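# Slide the door fully open, keep the coffee table upright

## Task

Push or pull the sliding door until it stops at its fully open end and stays there by itself, not held by the robot. At the end the coffee table must still stand upright, the door must never have been slammed in either direction, and the robot must not have fallen over or be left tilted.

## Robot and tools

Robot: a simulated Hello Robot Stretch 4 with a single arm. It has an omni-wheel base, a mast with a lift, an arm that telescopes forward, a three-joint wrist (yaw, pitch, roll) and a two-finger gripper. It stands about 1.6 m tall, and the base rim lies within 0.23 m of the base origin. Four cameras ride on it: head_camera, head_left_camera, head_right_camera and wrist_camera. A loose object may occasionally get a short nudge from outside.

Frames: the base frame has its origin on the floor below the base centre, with x forward, y left and z up. hand_pose is expressed in this frame and marks a point between the open fingertips; the printed value may be slightly wrong. The odometry frame is the base frame as it was when the scene began. Odometry counts wheel turns, so slipping shows up as travel. Heading runs from -3.142 to 3.142, positive to the left.

execute_actions(actions, cameras): actions is a list holding one action or none. An empty list only returns state and images. An action contains base, joints or both, and may add pace and contact_limits. The only other form is {"end_of_arm": "enable_torque"} on its own, which re-enables wrist or gripper motors that have switched themselves off. All motions in one action start together.
- base takes exactly one relative command, an offset from where the base last measured itself: translate_m (metres, forward positive, -2 to 2), strafe_m (metres, left positive, -2 to 2) or rotate_rad (radians, counter-clockwise positive, -3.2 to 3.2).
- joints is one dictionary of absolute targets, keyed by name:
  - lift_m: 0 to 1.2 m.
  - arm_m: 0 to 0.55 m of extension.
  - wrist_yaw_rad: -1.134 to 4.276. 0 faces forward, positive turns left, 3.14 is folded back, and above 3.4 the arm may be in the way.
  - wrist_pitch_rad: -1.117 to 4.259. 0 is level, 1.57 points down.
  - wrist_roll_rad: -1.117 to 4.259. At 0 the fingers are level; positive rolls clockwise as seen from behind.
  - gripper_m: -0.038 to 0.141, the fingertip gap in metres. Values below 0 press the tips together.
  A joint target outside its range is clipped and the result says so. An unknown key or any other bad value makes the whole call fail, and nothing moves.
- pace: "slow", "default", "fast" or "max". The base reaches 0.1, 0.3, 0.4 or 0.6 m/s and turns at 1, 2, 3 or 4 rad/s in that order. A raised lift lowers both caps.
- contact_limits: {"arm_m": v}, where v runs from 0 (gentlest) to 0.75 and defaults to 0.5. It sets how hard the arm may push before it stops.
- cameras: a list of camera names. Omitted, null or ["all"] returns every camera; [] returns none.
A joint or the base that is left out of an action may still be driving toward its earlier target. No action runs longer than 15 s. To unfold the wrist at the start, send lift_m 0.4 together with wrist_yaw_rad 0.

wait(seconds, 0 to 10): commands nothing and lets the scene run, then reports like an empty call. zoom_image(camera, region [x0,y0,x1,y1] in pixels, at most 504x504): gives a close-up of that camera's latest image. read_manual: returns the licence texts only. finished_scene(scene): ends the scene for good and reports success. It should only be called once the door is fully open and resting on its own.

Results: base_status and joint_status show how each motion ended. "done" means it reached the target; for the base it only means the wheels turned the full amount. "off_target" means it stopped short and may still be pushing. "contact_stop_at_<key>" means it hit something, and that lift, arm or wheel set goes slack. "limit_stop_at_<name>" means a built-in limit stopped it. "limit_stop_at_tilt" means a lean above 6 degrees; lift, arm and wheels then go slack and ignore commands. "limit_stop_at_own_body" is a self-collision stop. "torque_fault" means a wrist or gripper motor went limp and needs enable_torque. on_its_own lists things this call did not command; there, "held at" is a joint's held target, not its position. If one call reports a stop, the later motion calls in the same reply are dropped.
lidar_m gives 12 distances, one per 30-degree sector, counter-clockwise from straight ahead: the 4th is left, the 7th behind, the 10th right. "-" means nothing was seen or it is closer than 0.25 m. Thin legs and glass can be missed. wrist_depth_mm is a 7x7 grid of depths from 100 to 2000 mm. turned_by_wheels and turned_by_imu differing by more than about 0.1 rad suggests a collision or slip. base_tilt is in degrees, with forward and right positive. motor_effort is a percentage of the maximum, with the peak in brackets; wheel positive means turning right. Gripper effort shows only a firm squeeze.

Cautions: move the door slowly, preferably at a low contact limit, so it is never slammed, and stop at its end. Keep the base and arm clear of the coffee table. Avoid heavy or high pushes, which can tip the robot, and avoid pressing the gripper into surfaces, which causes torque faults. Before finishing, release the door so nothing depends on the robot holding it.

Each tool is called after "Call:" by a JSON object that holds its "fn" and its "kwargs".

## Session

I'll start by looking at the scene.

Call:
{"fn": "execute_actions", "kwargs": {"actions": []}}

Scene clock: 0.00 s.
base_odometry: x=+0.000 y=+0.000 heading=+0.000 (m, m, rad; odometry frame)
turned_by_wheels: +0.000 (rad since the last result)
turned_by_imu: +0.000 (rad since the last result)
base_tilt: forward=-0.5 right=+0.5 (deg)
lidar_m: 1.57 1.86 0.94 0.83 0.86 1.04 1.40 1.40 1.58 1.56 1.38 1.05
base_status: not commanded
joint_positions: lift_m=+0.135 arm_m=+0.003 wrist_yaw_rad=+3.171 wrist_pitch_rad=-0.016 wrist_roll_rad=+0.017 gripper_m=+0.057
joint_status: not commanded
motor_effort: lift_m=+19 arm_m=-2 wrist_yaw_rad=+0 wrist_pitch_rad=-7 wrist_roll_rad=-1 gripper_m=-1 wheel_0=+1 wheel_1=-1 wheel_2=+1 (%)
hand_pose: x=-0.1175 y=+0.0788 z=+0.3174 quat_wxyz=(-0.015, +0.008, +0.009, +1.000) (m; base frame)
wrist_depth_mm: - 136 1537 1576 1618 1160 917 / - 120 169 1537 1661 1205 931 / - 123 170 1576 1708 1182 946 / 119 138 270 1576 1661 1205 960 / 225 1397 1499 1618 1618 1255 976 / 946 1138 196 1118 201 1008 904 / 496 759 788 - 768 699 723
pictures: head_camera, head_left_camera, head_right_camera, wrist_camera
Images, in order (width x height): head_camera 420x560, head_left_camera 420x672, head_right_camera 420x672, wrist_camera 616x392.

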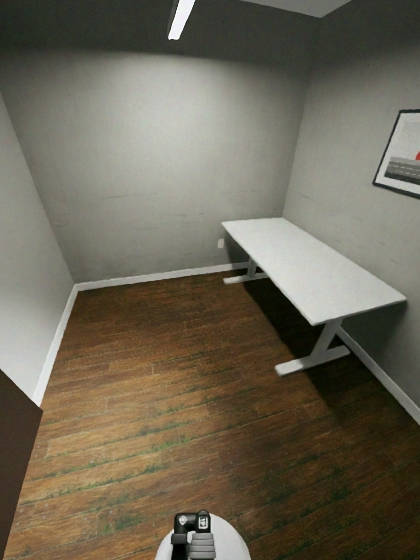

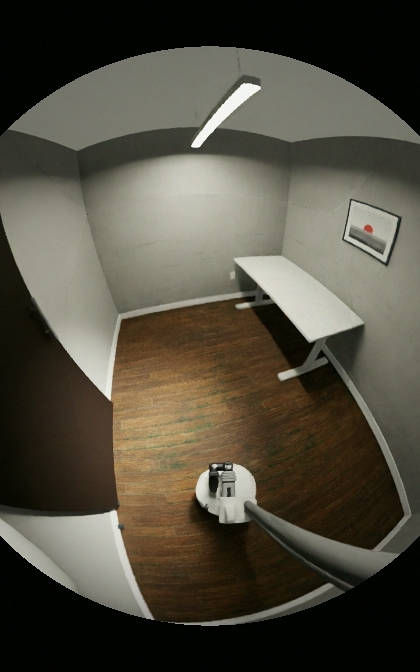

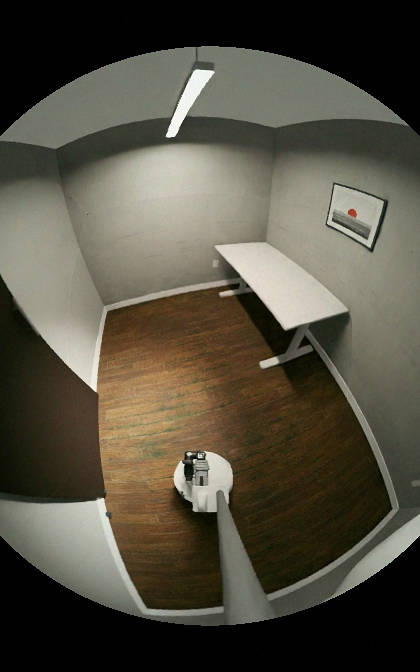

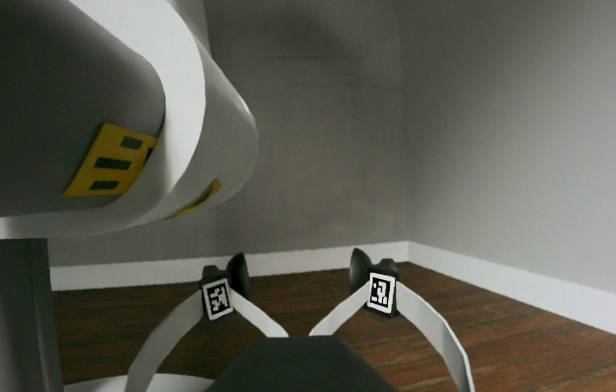

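Call:
{"fn": "execute_actions", "kwargs": {"actions": [{"base": {"rotate_rad": 1.571}}]}}

Scene clock: 4.93 s.
base_odometry: x=+0.000 y=+0.000 heading=+1.570 (m, m, rad; odometry frame)
turned_by_wheels: +1.570 (rad since the last result)
turned_by_imu: +1.565 (rad since the last result)
base_tilt: forward=-0.5 right=+0.5 (deg)
lidar_m: 0.83 0.86 1.06 1.40 1.35 1.59 1.54 1.41 1.07 1.52 1.86 0.96
base_status: done
joint_positions: lift_m=+0.135 arm_m=+0.003 wrist_yaw_rad=+3.171 wrist_pitch_rad=-0.016 wrist_roll_rad=+0.017 gripper_m=+0.057
joint_status: not commanded
motor_effort: lift_m=+19(19) arm_m=-2(2) wrist_yaw_rad=+0(0) wrist_pitch_rad=-8(8) wrist_roll_rad=+0(1) gripper_m=-2(4) wheel_0=-4(13) wheel_1=-4(8) wheel_2=-2(9) (%)
hand_pose: x=-0.1175 y=+0.0788 z=+0.3174 quat_wxyz=(-0.015, +0.008, +0.009, +1.000) (m; base frame)
wrist_depth_mm: - 136 1661 1756 1921 1756 1397 / - 119 169 1808 1921 1863 1430 / - 124 169 1756 1863 1863 1464 / 119 138 271 1756 1921 1921 1430 / 225 1576 1661 1756 1808 1756 1430 / 946 1118 197 1118 201 1025 1008 / 492 759 788 - 778 699 723
pictures: head_camera, head_left_camera, head_right_camera, wrist_camera
camera_calibration (this result's frames):
wrist_camera: T_world_to_cam=[[-0.00476105, 0.998755, -0.0496553, -0.0710396], [0.023403, -0.0495309, -0.998498, 0.375445], [-0.999715, -0.00591599, -0.023138, 0.122171], [0, 0, 0, 1]] pos_world=[0.113011, 0.0902701, 0.374181]
Images, in order (width x height): head_camera 420x560, head_left_camera 420x672, head_right_camera 420x672, wrist_camera 616x392.

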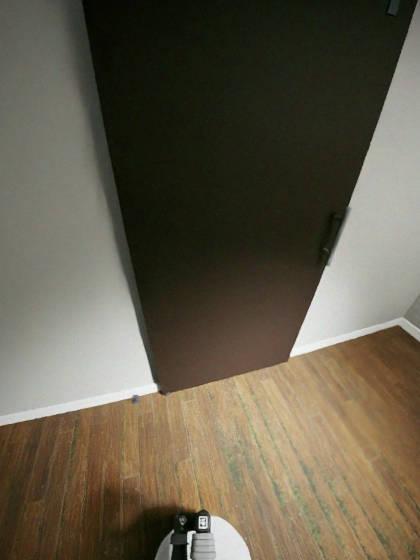

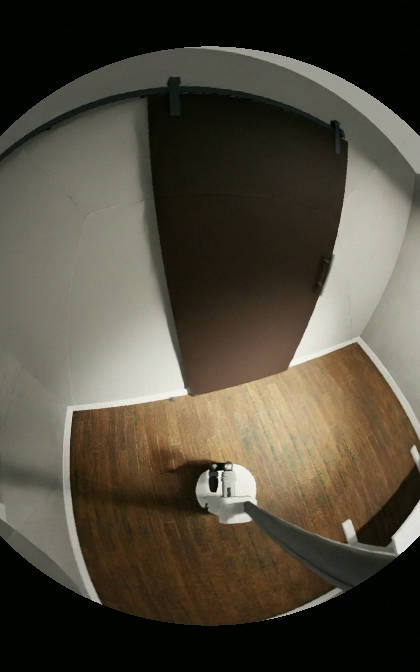

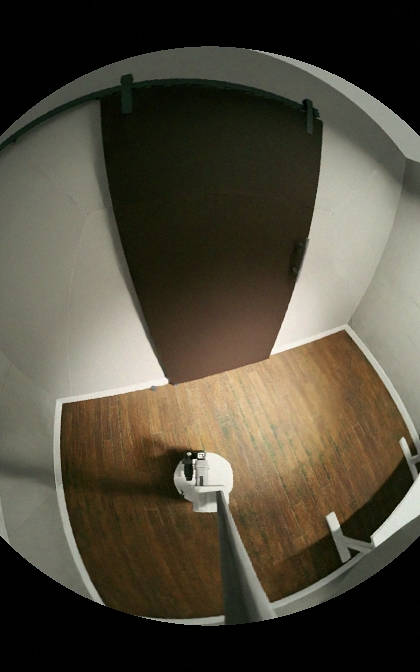

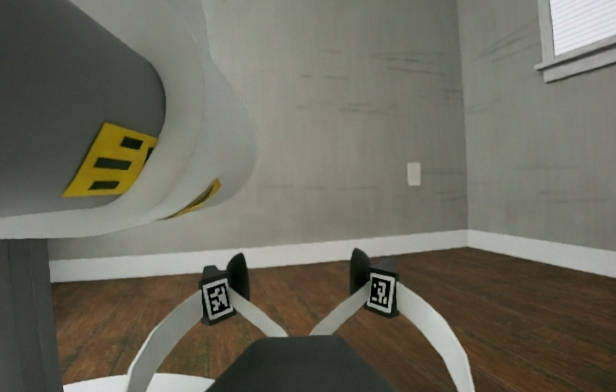

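Call:
{"fn": "zoom_image", "kwargs": {"camera": "head_camera", "region": [270, 170, 420, 320]}}

Call:
{"fn": "zoom_image", "kwargs": {"camera": "head_camera", "region": [80, 340, 230, 440]}}

Region (270, 170, 420, 320) of head_camera's 420x560 image, scaled by 3.360, with more detail than that image has.

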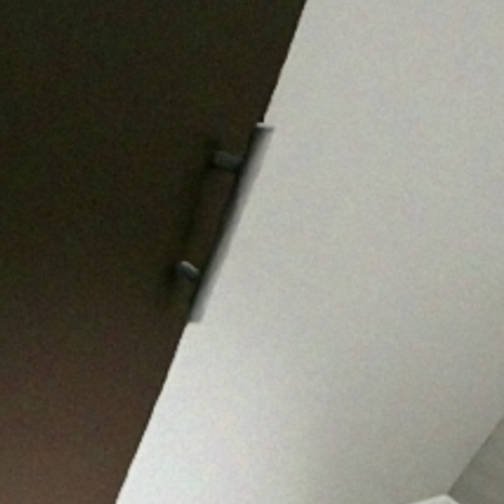

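Region (80, 340, 230, 440) of head_camera's 420x560 image, scaled by 3.360, with more detail than that image has.

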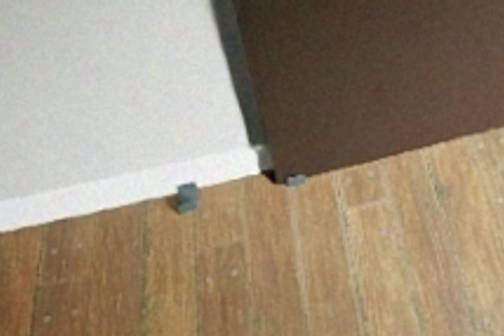

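Call:
{"fn": "execute_actions", "kwargs": {"actions": [{"base": {"rotate_rad": 0.255}, "joints": {"lift_m": 0.5, "wrist_yaw_rad": 0, "gripper_m": 0.1}}]}}

Scene clock: 87.67 s.
base_odometry: x=+0.000 y=+0.000 heading=+1.824 (m, m, rad; odometry frame)
turned_by_wheels: +0.254 (rad since the last result)
turned_by_imu: +0.253 (rad since the last result)
base_tilt: forward=-0.5 right=+0.4 (deg)
lidar_m: 0.85 0.95 1.30 1.35 1.40 1.66 1.53 1.03 1.07 2.32 1.19 0.91
base_status: done
joint_positions: lift_m=+0.500 arm_m=+0.003 wrist_yaw_rad=+0.000 wrist_pitch_rad=-0.016 wrist_roll_rad=+0.017 gripper_m=+0.100
joint_status: all done
motor_effort: lift_m=+21(23) arm_m=-2(2) wrist_yaw_rad=-2(7) wrist_pitch_rad=-7(8) wrist_roll_rad=+0(0) gripper_m=+1(1) wheel_0=-5(10) wheel_1=-5(9) wheel_2=-3(9) (%)
hand_pose: x=+0.4619 y=-0.0873 z=+0.6826 quat_wxyz=(+1.000, +0.009, -0.008, +0.000) (m; base frame)
wrist_depth_mm: 676 683 640 640 654 661 668 / 676 691 640 647 654 668 668 / 683 691 654 647 654 661 661 / 691 691 654 654 661 668 676 / 699 699 654 654 668 683 691 / 691 691 202 661 668 683 676 / 699 707 707 - 668 683 683
pictures: head_camera, head_left_camera, head_right_camera, wrist_camera
camera_calibration (this result's frames):
wrist_camera: T_world_to_cam=[[-0.0245027, -0.998466, -0.0496539, -0.0494797], [-0.021973, 0.0501947, -0.998498, 0.748031], [0.999458, -0.0233748, -0.0231692, -0.216042], [0, 0, 0, 1]] pos_world=[0.231149, -0.0920009, 0.739445]
Images, in order (width x height): head_camera 420x560, head_left_camera 420x672, head_right_camera 420x672, wrist_camera 616x392.

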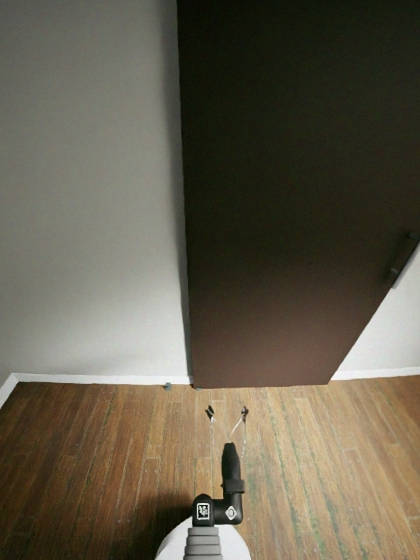

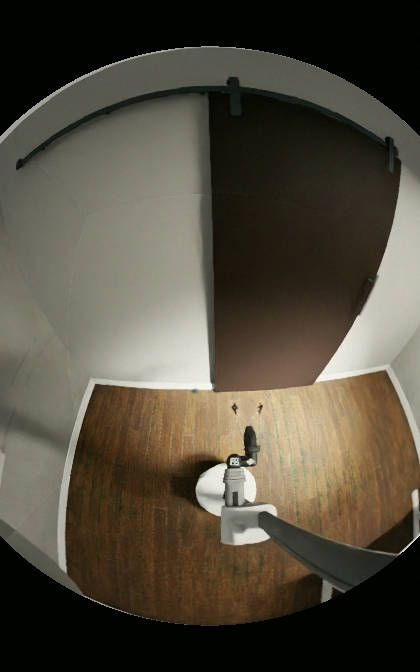

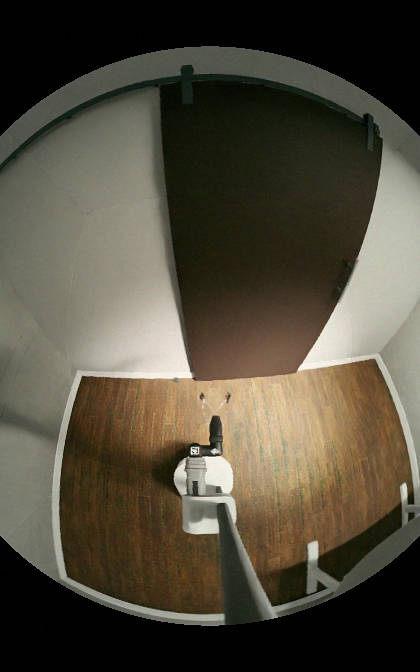

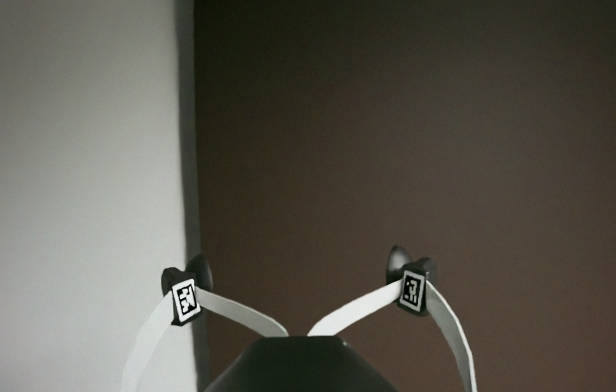

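Call:
{"fn": "execute_actions", "kwargs": {"actions": [{"base": {"strafe_m": -0.78}, "joints": {"lift_m": 0.92}}]}}

Scene clock: 103.53 s.
base_odometry: x=+0.755 y=+0.196 heading=+1.824 (m, m, rad; odometry frame)
turned_by_wheels: +0.000 (rad since the last result)
turned_by_imu: -0.003 (rad since the last result)
base_tilt: forward=-0.5 right=+0.4 (deg)
lidar_m: 0.81 0.89 1.33 2.14 2.23 1.62 0.75 0.78 1.08 1.53 1.34 0.97
base_status: done
joint_positions: lift_m=+0.920 arm_m=+0.003 wrist_yaw_rad=+0.000 wrist_pitch_rad=-0.016 wrist_roll_rad=+0.017 gripper_m=+0.100
joint_status: all done
motor_effort: lift_m=+21(21) arm_m=-2(2) wrist_yaw_rad=-1(1) wrist_pitch_rad=-8(7) wrist_roll_rad=+0(1) gripper_m=-1(0) wheel_0=+4(13) wheel_1=-3(11) wheel_2=+0(2) (%)
hand_pose: x=+0.4619 y=-0.0874 z=+1.1026 quat_wxyz=(+1.000, +0.009, -0.008, +0.000) (m; base frame)
wrist_depth_mm: 634 634 647 647 715 732 732 / 634 640 640 661 723 732 732 / 640 647 654 661 723 732 741 / 640 647 654 668 732 741 750 / 647 654 661 668 732 750 750 / 647 647 203 668 732 750 759 / 647 647 668 - 732 759 750
pictures: head_camera, head_left_camera, head_right_camera, wrist_camera
camera_calibration (this result's frames):
wrist_camera: T_world_to_cam=[[-0.0247594, -0.99846, -0.0496539, -0.0285797], [-0.02196, 0.0502004, -0.998498, 1.16741], [0.999452, -0.0236318, -0.0231691, -0.206309], [0, 0, 0, 1]] pos_world=[0.231125, -0.0920157, 1.15946]
Images, in order (width x height): head_camera 420x560, head_left_camera 420x672, head_right_camera 420x672, wrist_camera 616x392.

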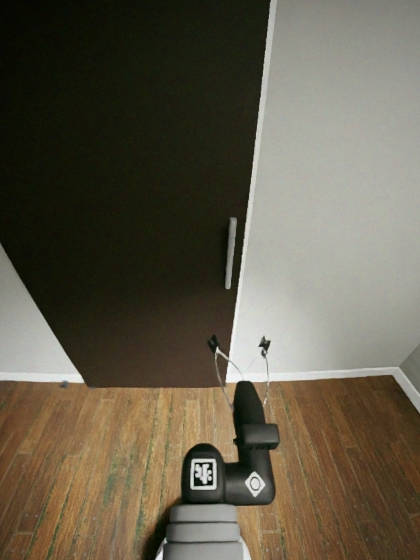

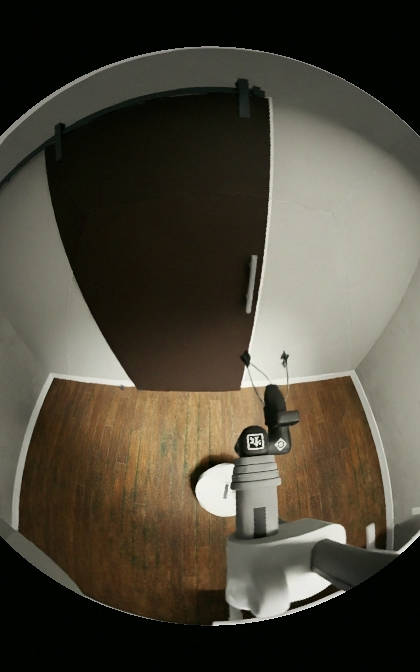

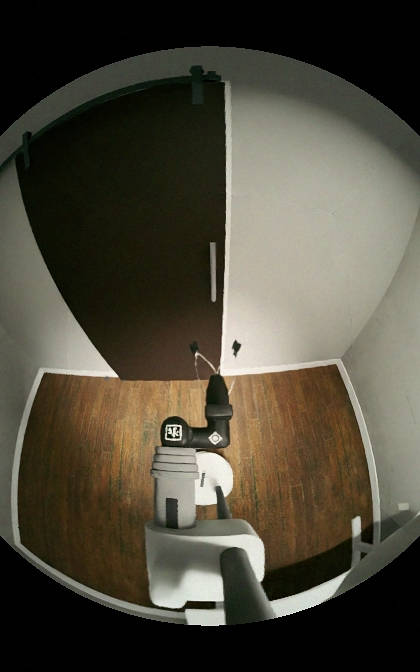

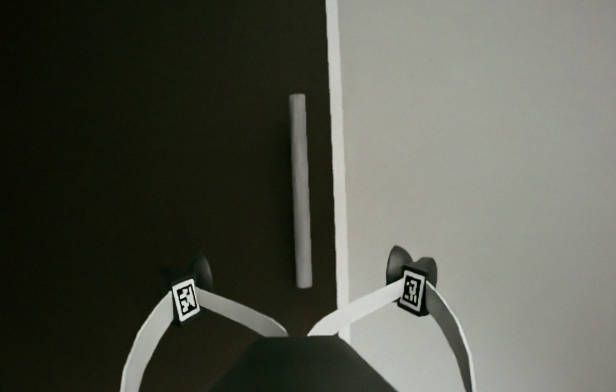

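Call:
{"fn": "execute_actions", "kwargs": {"actions": [{"base": {"translate_m": 0.22}, "joints": {"lift_m": 0.94, "arm_m": 0.05}}]}}

Scene clock: 111.77 s.
base_odometry: x=+0.700 y=+0.408 heading=+1.825 (m, m, rad; odometry frame)
turned_by_wheels: +0.001 (rad since the last result)
turned_by_imu: +0.000 (rad since the last result)
base_tilt: forward=-0.5 right=+0.5 (deg)
lidar_m: 0.59 0.67 0.94 2.16 2.23 1.84 0.95 0.99 1.37 1.53 1.05 0.73
base_status: done
joint_positions: lift_m=+0.940 arm_m=+0.049 wrist_yaw_rad=+0.000 wrist_pitch_rad=-0.016 wrist_roll_rad=+0.017 gripper_m=+0.100
joint_status: all done
motor_effort: lift_m=+21(20) arm_m=+4(5) wrist_yaw_rad=+0(1) wrist_pitch_rad=-8(8) wrist_roll_rad=+1(1) gripper_m=+1(1) wheel_0=+4(13) wheel_1=+5(10) wheel_2=-2(11) (%)
hand_pose: x=+0.5086 y=-0.0874 z=+1.1226 quat_wxyz=(+1.000, +0.009, -0.008, +0.000) (m; base frame)
wrist_depth_mm: 379 382 389 392 449 459 466 / 382 382 389 392 452 459 469 / 382 384 392 394 462 466 469 / 382 389 392 397 459 462 469 / 387 389 394 397 449 466 477 / 389 394 202 336 402 469 477 / 389 389 397 - 466 469 477
pictures: head_camera, head_left_camera, head_right_camera, wrist_camera
camera_calibration (this result's frames):
wrist_camera: T_world_to_cam=[[-0.024976, -0.998454, -0.0496551, -0.0263822], [-0.0218951, 0.0502051, -0.998499, 1.18838], [0.999448, -0.0238513, -0.0231152, -0.252575], [0, 0, 0, 1]] pos_world=[0.277796, -0.0920284, 1.17945]
Images, in order (width x height): head_camera 420x560, head_left_camera 420x672, head_right_camera 420x672, wrist_camera 616x392.

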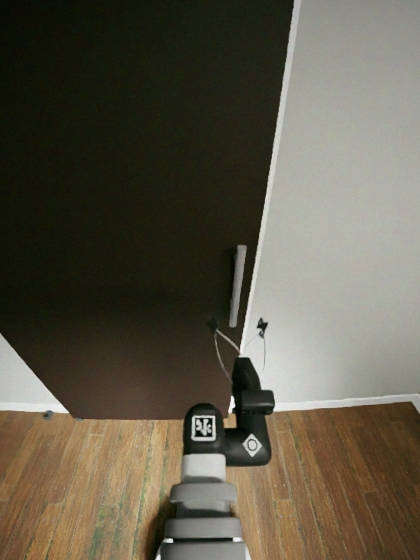

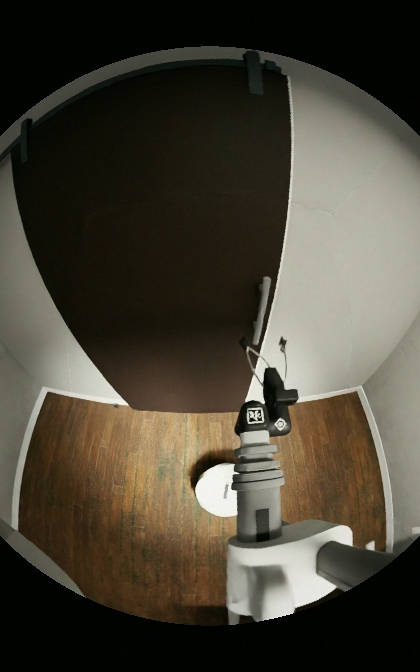

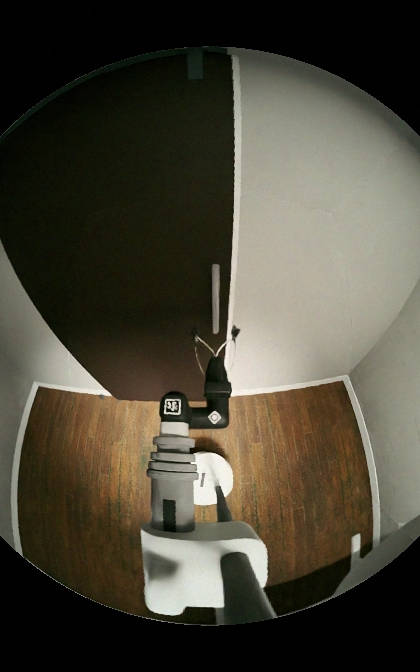

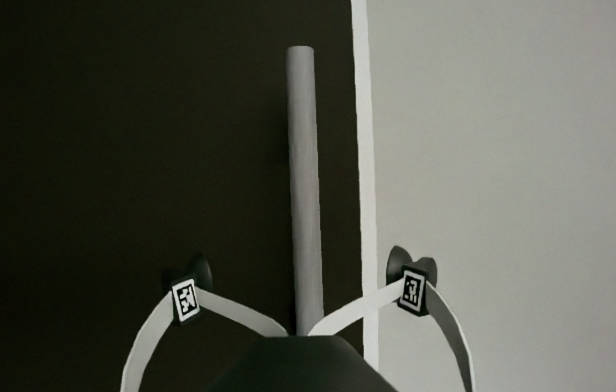

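Call:
{"fn": "execute_actions", "kwargs": {"actions": [{"joints": {"arm_m": 0.162}, "contact_limits": {"arm_m": 0.2}, "pace": "slow"}]}}

Scene clock: 122.53 s.
base_odometry: x=+0.700 y=+0.408 heading=+1.825 (m, m, rad; odometry frame)
turned_by_wheels: +0.000 (rad since the last result)
turned_by_imu: +0.000 (rad since the last result)
base_tilt: forward=-0.5 right=+0.5 (deg)
lidar_m: 0.60 0.66 0.91 2.16 2.23 1.85 0.97 0.98 1.38 1.52 1.03 0.71
base_status: not commanded
joint_positions: lift_m=+0.940 arm_m=+0.161 wrist_yaw_rad=+0.000 wrist_pitch_rad=-0.016 wrist_roll_rad=+0.017 gripper_m=+0.100
joint_status: all done
motor_effort: lift_m=+21(21) arm_m=+5(5) wrist_yaw_rad=+0(0) wrist_pitch_rad=-8(7) wrist_roll_rad=-1(0) gripper_m=+0(1) wheel_0=+4(4) wheel_1=+5(5) wheel_2=-2(2) (%)
contact_limits: arm_m 0.2
hand_pose: x=+0.6205 y=-0.0874 z=+1.1226 quat_wxyz=(+1.000, +0.009, -0.008, +0.000) (m; base frame)
wrist_depth_mm: 271 273 278 221 343 343 347 / 272 276 279 279 330 345 349 / 274 277 279 282 332 347 351 / 276 279 281 282 332 351 355 / 276 278 283 283 289 351 355 / 278 281 202 222 291 355 357 / 281 282 283 - 340 357 359
pictures: head_camera, head_left_camera, head_right_camera, wrist_camera
camera_calibration (this result's frames):
wrist_camera: T_world_to_cam=[[-0.0249764, -0.998454, -0.049655, -0.0235869], [-0.0218953, 0.050205, -0.998499, 1.19083], [0.999448, -0.0238517, -0.0231154, -0.364435], [0, 0, 0, 1]] pos_world=[0.389718, -0.0920284, 1.17945]
Images, in order (width x height): head_camera 420x560, head_left_camera 420x672, head_right_camera 420x672, wrist_camera 616x392.

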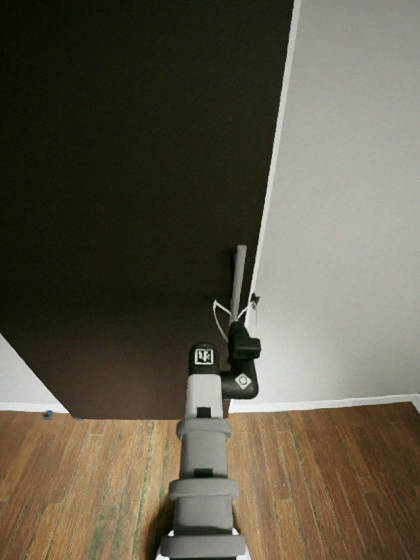

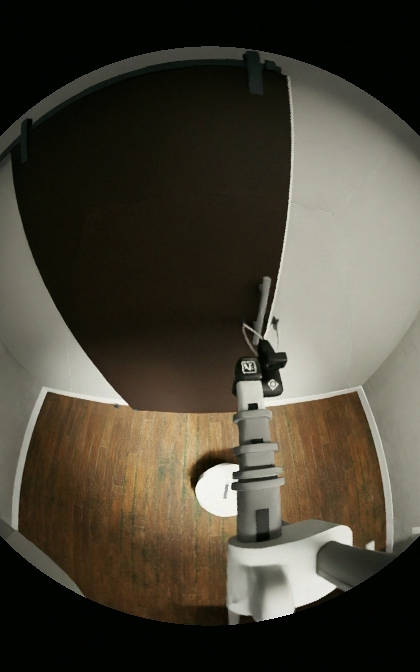

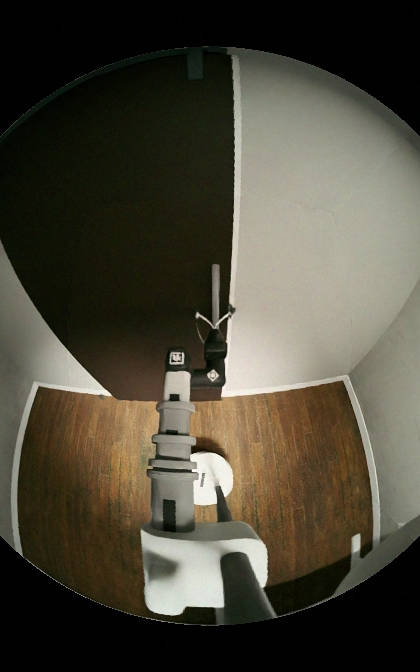

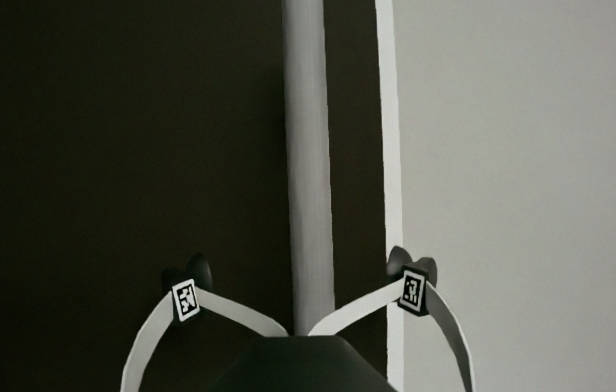

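Call:
{"fn": "execute_actions", "kwargs": {"actions": [{"joints": {"gripper_m": 0.0}}], "cameras": ["head_camera", "wrist_camera"]}}

Scene clock: 129.67 s.
base_odometry: x=+0.700 y=+0.408 heading=+1.824 (m, m, rad; odometry frame)
turned_by_wheels: +0.000 (rad since the last result)
turned_by_imu: +0.000 (rad since the last result)
base_tilt: forward=-0.4 right=+0.5 (deg)
lidar_m: 0.59 0.65 0.92 2.17 2.22 1.87 0.97 1.01 1.34 1.52 1.05 0.74
base_status: not commanded
joint_positions: lift_m=+0.940 arm_m=+0.162 wrist_yaw_rad=+0.000 wrist_pitch_rad=-0.016 wrist_roll_rad=+0.017 gripper_m=+0.000
joint_status: all done
motor_effort: lift_m=+21(21) arm_m=+2(5) wrist_yaw_rad=+0(16) wrist_pitch_rad=-8(9) wrist_roll_rad=-1(2) gripper_m=-17(16) wheel_0=+1(4) wheel_1=+4(5) wheel_2=-2(2) (%)
hand_pose: x=+0.6211 y=-0.0875 z=+1.1226 quat_wxyz=(+1.000, +0.009, -0.008, +0.000) (m; base frame)
wrist_depth_mm: 268 272 273 276 340 343 347 / 268 273 276 277 342 347 349 / 271 274 277 279 329 347 351 / 271 277 279 222 332 351 353 / 273 277 281 216 334 351 355 / 276 278 187 214 187 353 357 / 274 278 283 - 340 355 359
pictures: head_camera, wrist_camera
camera_calibration (this result's frames):
wrist_camera: T_world_to_cam=[[-0.0252049, -0.998448, -0.0496535, -0.0234978], [-0.0219547, 0.0502102, -0.998497, 1.19086], [0.999441, -0.0240769, -0.0231862, -0.364943], [0, 0, 0, 1]] pos_world=[0.390292, -0.0920414, 1.17944]
Images, in order (width x height): head_camera 420x560, wrist_camera 616x392.

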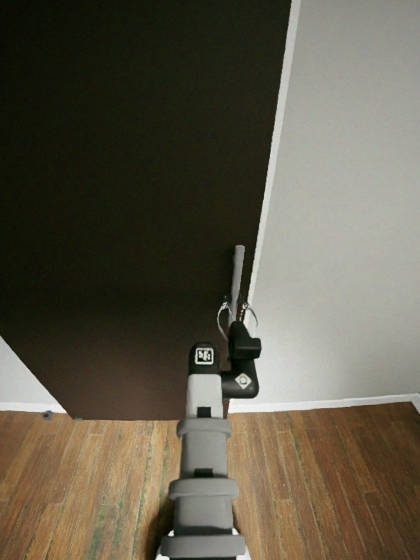

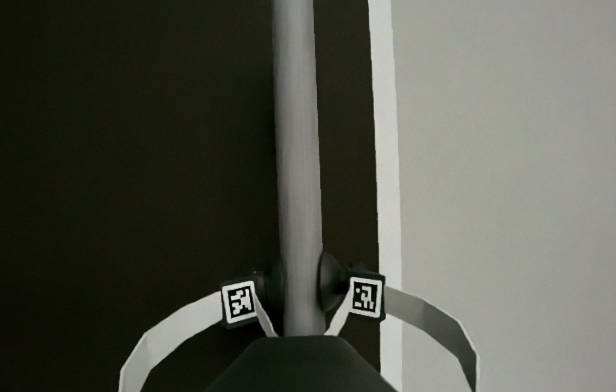

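Call:
{"fn": "execute_actions", "kwargs": {"actions": [{"base": {"strafe_m": 0.2}, "pace": "slow"}]}}

Scene clock: 136.27 s.
base_odometry: x=+0.506 y=+0.358 heading=+1.824 (m, m, rad; odometry frame)
turned_by_wheels: +0.000 (rad since the last result)
turned_by_imu: -0.001 (rad since the last result)
base_tilt: forward=-0.5 right=+0.5 (deg)
lidar_m: 0.59 0.65 0.91 1.97 2.00 1.87 1.01 1.01 1.40 1.72 1.00 0.76
base_status: done
joint_positions: lift_m=+0.940 arm_m=+0.162 wrist_yaw_rad=+0.000 wrist_pitch_rad=-0.016 wrist_roll_rad=+0.017 gripper_m=+0.000
joint_status: not commanded
motor_effort: lift_m=+21(21) arm_m=+1(1) wrist_yaw_rad=-2(27) wrist_pitch_rad=-8(7) wrist_roll_rad=+0(1) gripper_m=-13(17) wheel_0=-5(15) wheel_1=+6(6) wheel_2=-1(1) (%)
hand_pose: x=+0.6211 y=-0.0873 z=+1.1227 quat_wxyz=(+1.000, +0.009, -0.008, +0.000) (m; base frame)
wrist_depth_mm: 270 271 274 215 - 421 330 / 270 271 276 217 - 430 332 / 271 273 277 279 - 442 334 / 273 273 279 279 - 445 340 / 273 277 279 216 - 449 340 / 276 278 189 215 187 421 340 / 276 278 282 - - 394 343
pictures: head_camera, head_left_camera, head_right_camera, wrist_camera
camera_calibration (this result's frames):
wrist_camera: T_world_to_cam=[[-0.0245229, -0.998465, -0.0496587, -0.0237181], [-0.0217741, 0.0501953, -0.998502, 1.19081], [0.999462, -0.0234048, -0.0229717, -0.365218], [0, 0, 0, 1]] pos_world=[0.390369, -0.0920026, 1.17946]
Images, in order (width x height): head_camera 420x560, head_left_camera 420x672, head_right_camera 420x672, wrist_camera 616x392.

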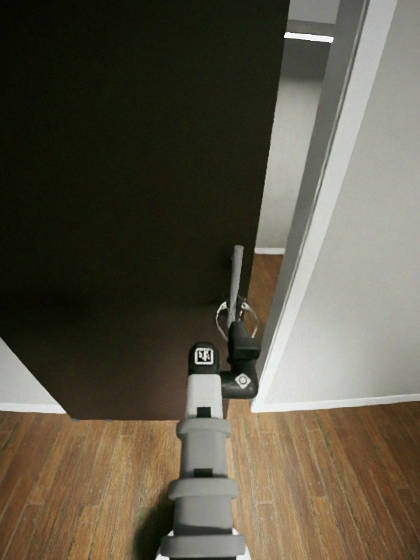

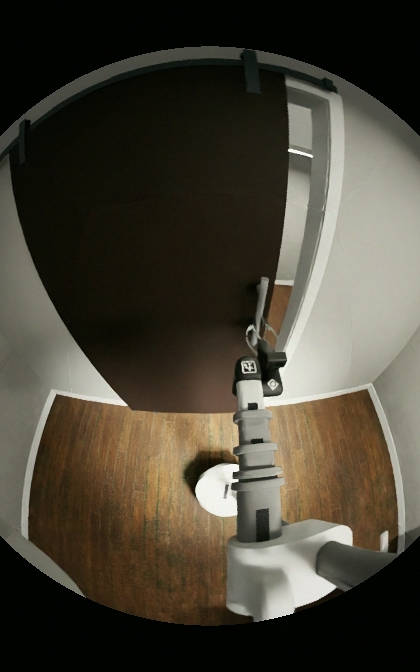

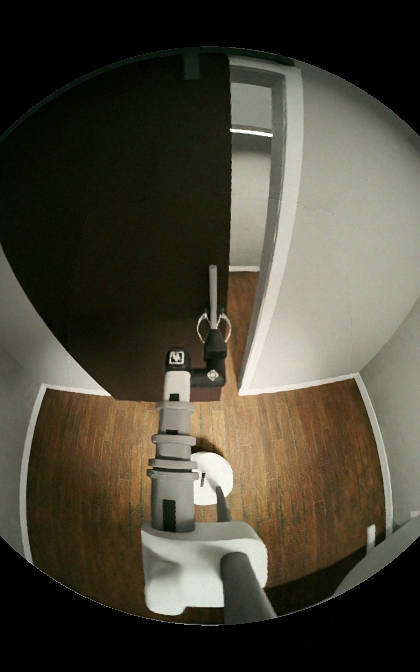

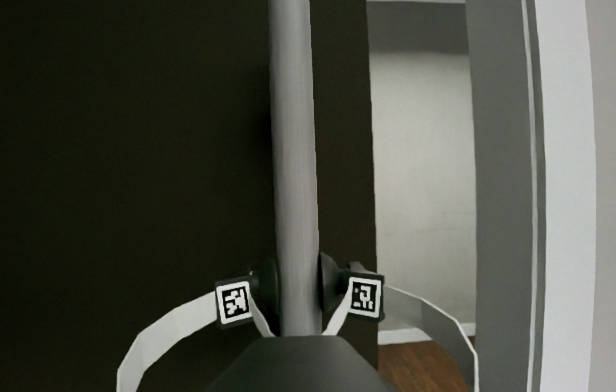

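Call:
{"fn": "execute_actions", "kwargs": {"actions": [{"base": {"strafe_m": 0.55}, "pace": "slow"}]}}

Scene clock: 148.53 s.
base_odometry: x=-0.026 y=+0.221 heading=+1.824 (m, m, rad; odometry frame)
turned_by_wheels: +0.000 (rad since the last result)
turned_by_imu: -0.005 (rad since the last result)
base_tilt: forward=-0.5 right=+0.5 (deg)
lidar_m: 0.56 0.64 0.91 1.43 1.45 1.88 1.76 1.20 1.39 2.28 1.11 2.27
base_status: done
joint_positions: lift_m=+0.940 arm_m=+0.162 wrist_yaw_rad=-0.005 wrist_pitch_rad=-0.016 wrist_roll_rad=+0.017 gripper_m=+0.000
joint_status: not commanded
motor_effort: lift_m=+21(21) arm_m=+1(1) wrist_yaw_rad=+13(37) wrist_pitch_rad=-9(8) wrist_roll_rad=-2(2) gripper_m=-12(15) wheel_0=-5(16) wheel_1=+6(8) wheel_2=-5(6) (%)
hand_pose: x=+0.6207 y=-0.0888 z=+1.1227 quat_wxyz=(+1.000, +0.009, -0.008, -0.002) (m; base frame)
wrist_depth_mm: 260 263 267 209 - - - / 259 264 270 271 - - - / 260 265 270 272 - - - / 263 266 270 273 - - - / 265 266 272 211 - - - / 266 271 187 208 187 - - / 266 268 274 - - - -
pictures: head_camera, head_left_camera, head_right_camera, wrist_camera
camera_calibration (this result's frames):
wrist_camera: T_world_to_cam=[[-0.0297066, -0.998324, -0.0496607, -0.0219915], [-0.021435, 0.0503074, -0.998504, 1.1907], [0.999329, -0.0285977, -0.0228935, -0.365264], [0, 0, 0, 1]] pos_world=[0.389888, -0.0923013, 1.17946]
Images, in order (width x height): head_camera 420x560, head_left_camera 420x672, head_right_camera 420x672, wrist_camera 616x392.

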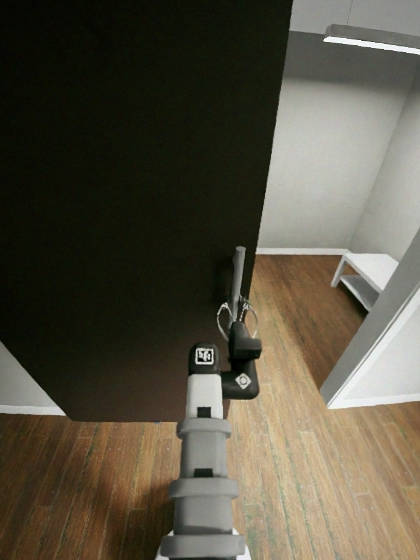

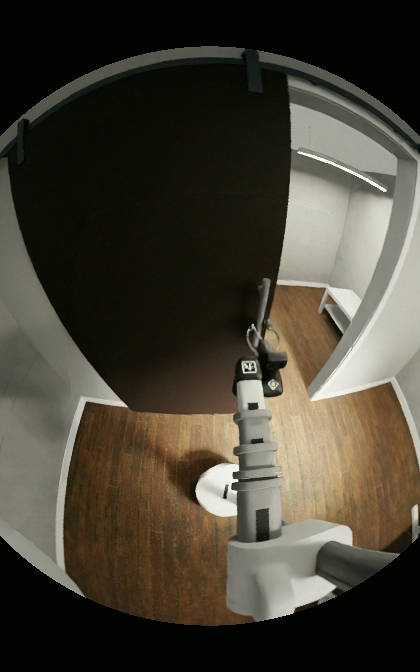

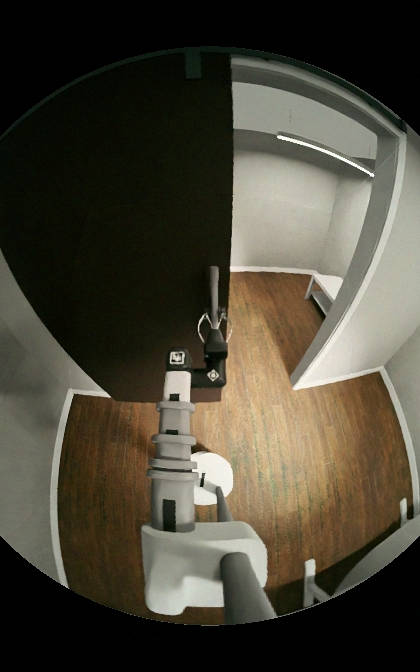

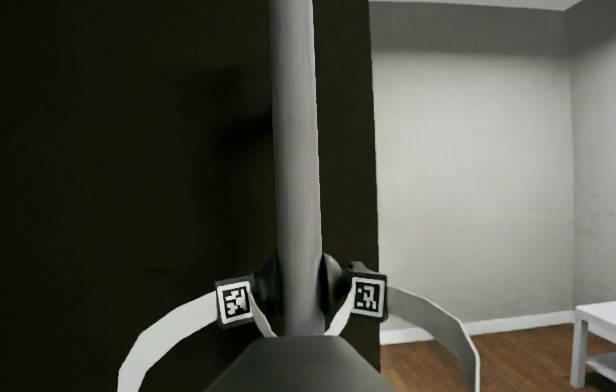

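Call:
{"fn": "execute_actions", "kwargs": {"actions": [{"base": {"strafe_m": 0.12}, "joints": {"arm_m": 0.154}, "pace": "slow"}]}}

Scene clock: 158.53 s.
base_odometry: x=-0.142 y=+0.191 heading=+1.824 (m, m, rad; odometry frame)
turned_by_wheels: +0.000 (rad since the last result)
turned_by_imu: -0.001 (rad since the last result)
base_tilt: forward=-0.5 right=+0.5 (deg)
lidar_m: 0.57 0.65 0.90 1.29 1.35 1.78 1.78 1.29 1.43 2.40 1.22 2.42
base_status: done
joint_positions: lift_m=+0.940 arm_m=+0.155 wrist_yaw_rad=-0.003 wrist_pitch_rad=-0.016 wrist_roll_rad=+0.017 gripper_m=+0.000
joint_status: all done
motor_effort: lift_m=+21(21) arm_m=-5(8) wrist_yaw_rad=+9(24) wrist_pitch_rad=-8(10) wrist_roll_rad=-2(1) gripper_m=-13(18) wheel_0=-7(20) wheel_1=+4(9) wheel_2=-1(6) (%)
hand_pose: x=+0.6139 y=-0.0883 z=+1.1226 quat_wxyz=(+1.000, +0.009, -0.008, -0.001) (m; base frame)
wrist_depth_mm: 263 266 270 271 - - - / 264 267 271 273 - - - / 264 268 272 274 - - - / 267 268 273 216 - - - / 266 271 273 214 - - - / 268 273 187 211 187 - - / 270 272 276 - - - -
pictures: head_camera, head_left_camera, head_right_camera, wrist_camera
camera_calibration (this result's frames):
wrist_camera: T_world_to_cam=[[-0.0280856, -0.998372, -0.0496531, -0.0227338], [-0.0218374, 0.0502736, -0.998497, 1.19067], [0.999367, -0.0269591, -0.0232138, -0.357994], [0, 0, 0, 1]] pos_world=[0.38313, -0.0922074, 1.17944]
Images, in order (width x height): head_camera 420x560, head_left_camera 420x672, head_right_camera 420x672, wrist_camera 616x392.

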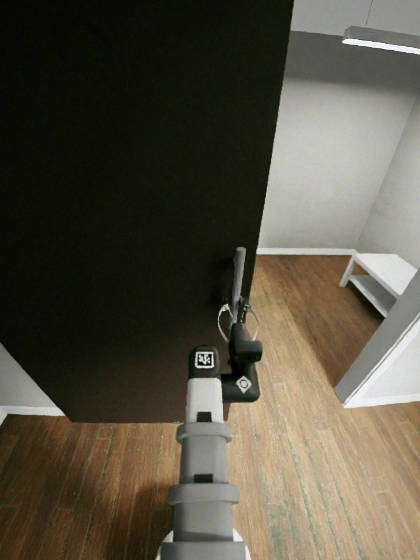

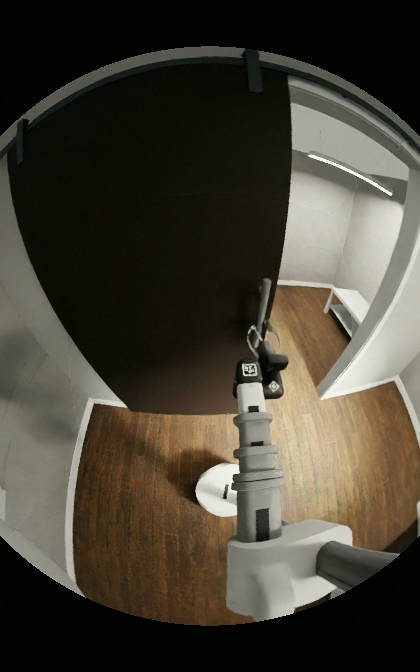

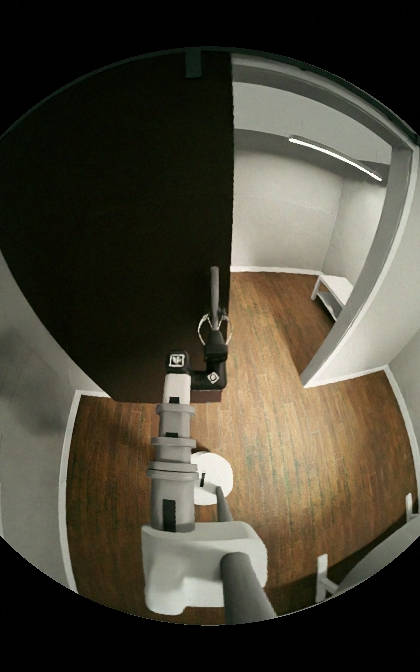

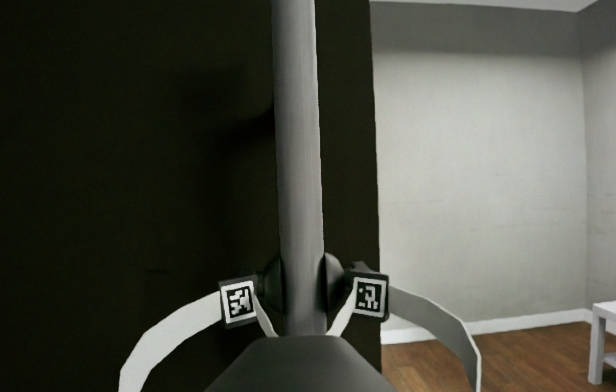

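Call:
{"fn": "zoom_image", "kwargs": {"camera": "head_left_camera", "region": [0, 80, 140, 220]}}

Region (0, 80, 140, 220) of head_left_camera's 420x672 image, scaled by 3.600, with more detail than that image has.

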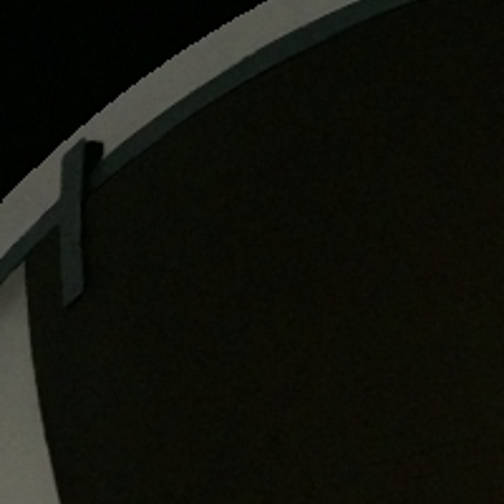

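Call:
{"fn": "execute_actions", "kwargs": {"actions": [{"base": {"strafe_m": 0.07}, "pace": "slow"}], "cameras": ["head_camera", "head_left_camera", "wrist_camera"]}}

Scene clock: 165.67 s.
base_odometry: x=-0.209 y=+0.173 heading=+1.824 (m, m, rad; odometry frame)
turned_by_wheels: +0.000 (rad since the last result)
turned_by_imu: +0.000 (rad since the last result)
base_tilt: forward=-0.5 right=+0.6 (deg)
lidar_m: 0.55 0.65 0.88 1.24 1.27 1.74 1.78 1.32 1.42 2.47 1.25 2.50
base_status: done
joint_positions: lift_m=+0.940 arm_m=+0.155 wrist_yaw_rad=+0.003 wrist_pitch_rad=-0.016 wrist_roll_rad=+0.017 gripper_m=+0.000
joint_status: not commanded
motor_effort: lift_m=+21(21) arm_m=-4(5) wrist_yaw_rad=-9(29) wrist_pitch_rad=-9(8) wrist_roll_rad=-1(1) gripper_m=-12(15) wheel_0=-3(20) wheel_1=+5(8) wheel_2=-2(5) (%)
hand_pose: x=+0.6143 y=-0.0865 z=+1.1226 quat_wxyz=(+1.000, +0.009, -0.008, +0.002) (m; base frame)
wrist_depth_mm: 263 265 268 211 - - - / 264 267 271 210 - - - / 265 268 271 213 - - - / 266 270 273 274 - - - / 268 270 276 210 - - - / 271 272 189 210 187 - - / 271 272 277 - - - -
pictures: head_camera, head_left_camera, wrist_camera
camera_calibration (this result's frames):
wrist_camera: T_world_to_cam=[[-0.0218057, -0.998528, -0.0496523, -0.0247831], [-0.0221532, 0.0501345, -0.998497, 1.19077], [0.999517, -0.020673, -0.0232138, -0.357911], [0, 0, 0, 1]] pos_world=[0.383577, -0.0918445, 1.17944]
Images, in order (width x height): head_camera 420x560, head_left_camera 420x672, wrist_camera 616x392.

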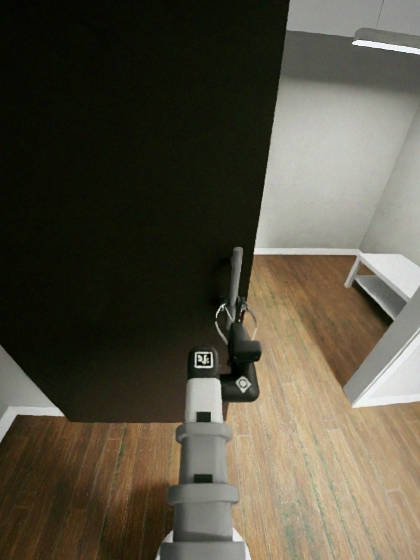

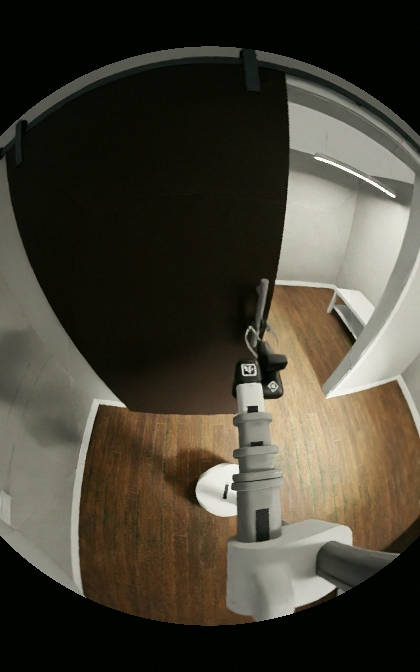

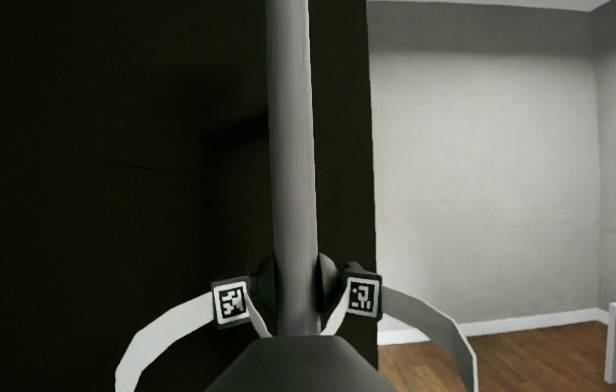

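Call:
{"fn": "execute_actions", "kwargs": {"actions": [{"base": {"strafe_m": 0.05}, "pace": "slow"}], "cameras": ["head_camera", "head_left_camera", "wrist_camera"]}}

Scene clock: 170.27 s.
base_odometry: x=-0.258 y=+0.161 heading=+1.824 (m, m, rad; odometry frame)
turned_by_wheels: +0.001 (rad since the last result)
turned_by_imu: +0.000 (rad since the last result)
base_tilt: forward=-0.5 right=+0.5 (deg)
lidar_m: 0.57 0.66 0.91 1.20 1.23 1.68 1.79 1.35 1.41 2.49 1.31 2.61
base_status: done
joint_positions: lift_m=+0.940 arm_m=+0.155 wrist_yaw_rad=+0.004 wrist_pitch_rad=-0.016 wrist_roll_rad=+0.017 gripper_m=+0.000
joint_status: not commanded
motor_effort: lift_m=+21(21) arm_m=-4(4) wrist_yaw_rad=-13(35) wrist_pitch_rad=-7(9) wrist_roll_rad=-1(0) gripper_m=-16(16) wheel_0=+2(22) wheel_1=+7(8) wheel_2=-2(1) (%)
hand_pose: x=+0.6144 y=-0.0861 z=+1.1226 quat_wxyz=(+1.000, +0.009, -0.008, +0.002) (m; base frame)
wrist_depth_mm: 263 264 268 241 317 - - / 262 266 268 210 320 - - / 265 267 271 209 320 - - / 265 270 272 215 324 - - / 267 270 274 208 324 - - / 268 271 189 209 188 - - / 271 272 274 - 327 - -
pictures: head_camera, head_left_camera, wrist_camera
camera_calibration (this result's frames):
wrist_camera: T_world_to_cam=[[-0.020541, -0.998555, -0.0496532, -0.025195], [-0.0221765, 0.0501066, -0.998498, 1.19078], [0.999543, -0.019409, -0.0231737, -0.357907], [0, 0, 0, 1]] pos_world=[0.383634, -0.0917711, 1.17945]
Images, in order (width x height): head_camera 420x560, head_left_camera 420x672, wrist_camera 616x392.

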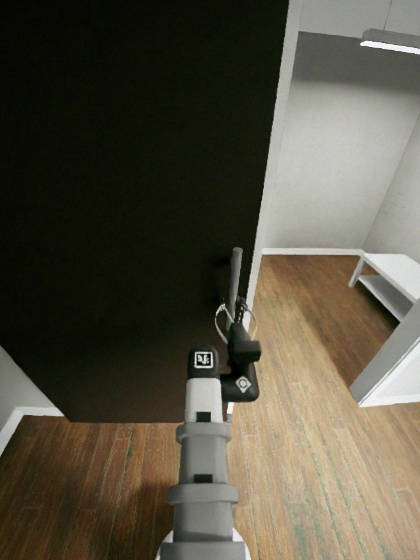

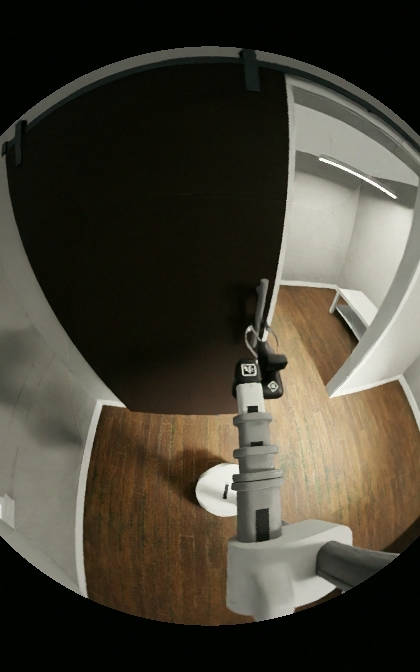

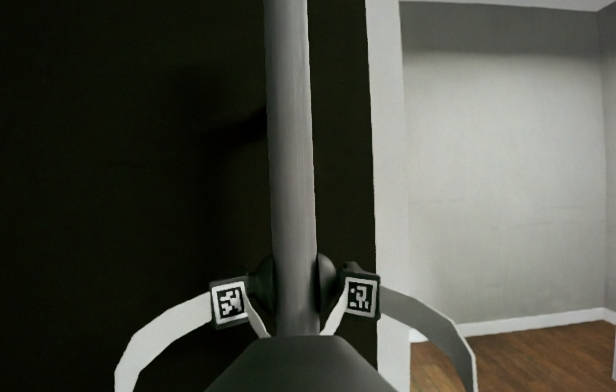

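Call:
{"fn": "zoom_image", "kwargs": {"camera": "head_left_camera", "region": [0, 100, 80, 180]}}

Region (0, 100, 80, 180) of head_left_camera's 420x672 image, scaled by 6.300, with more detail than that image has.

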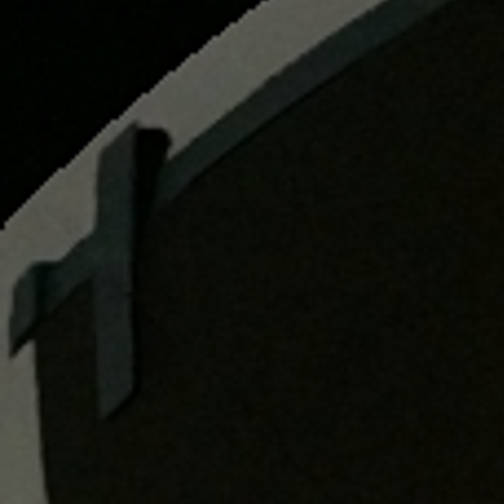

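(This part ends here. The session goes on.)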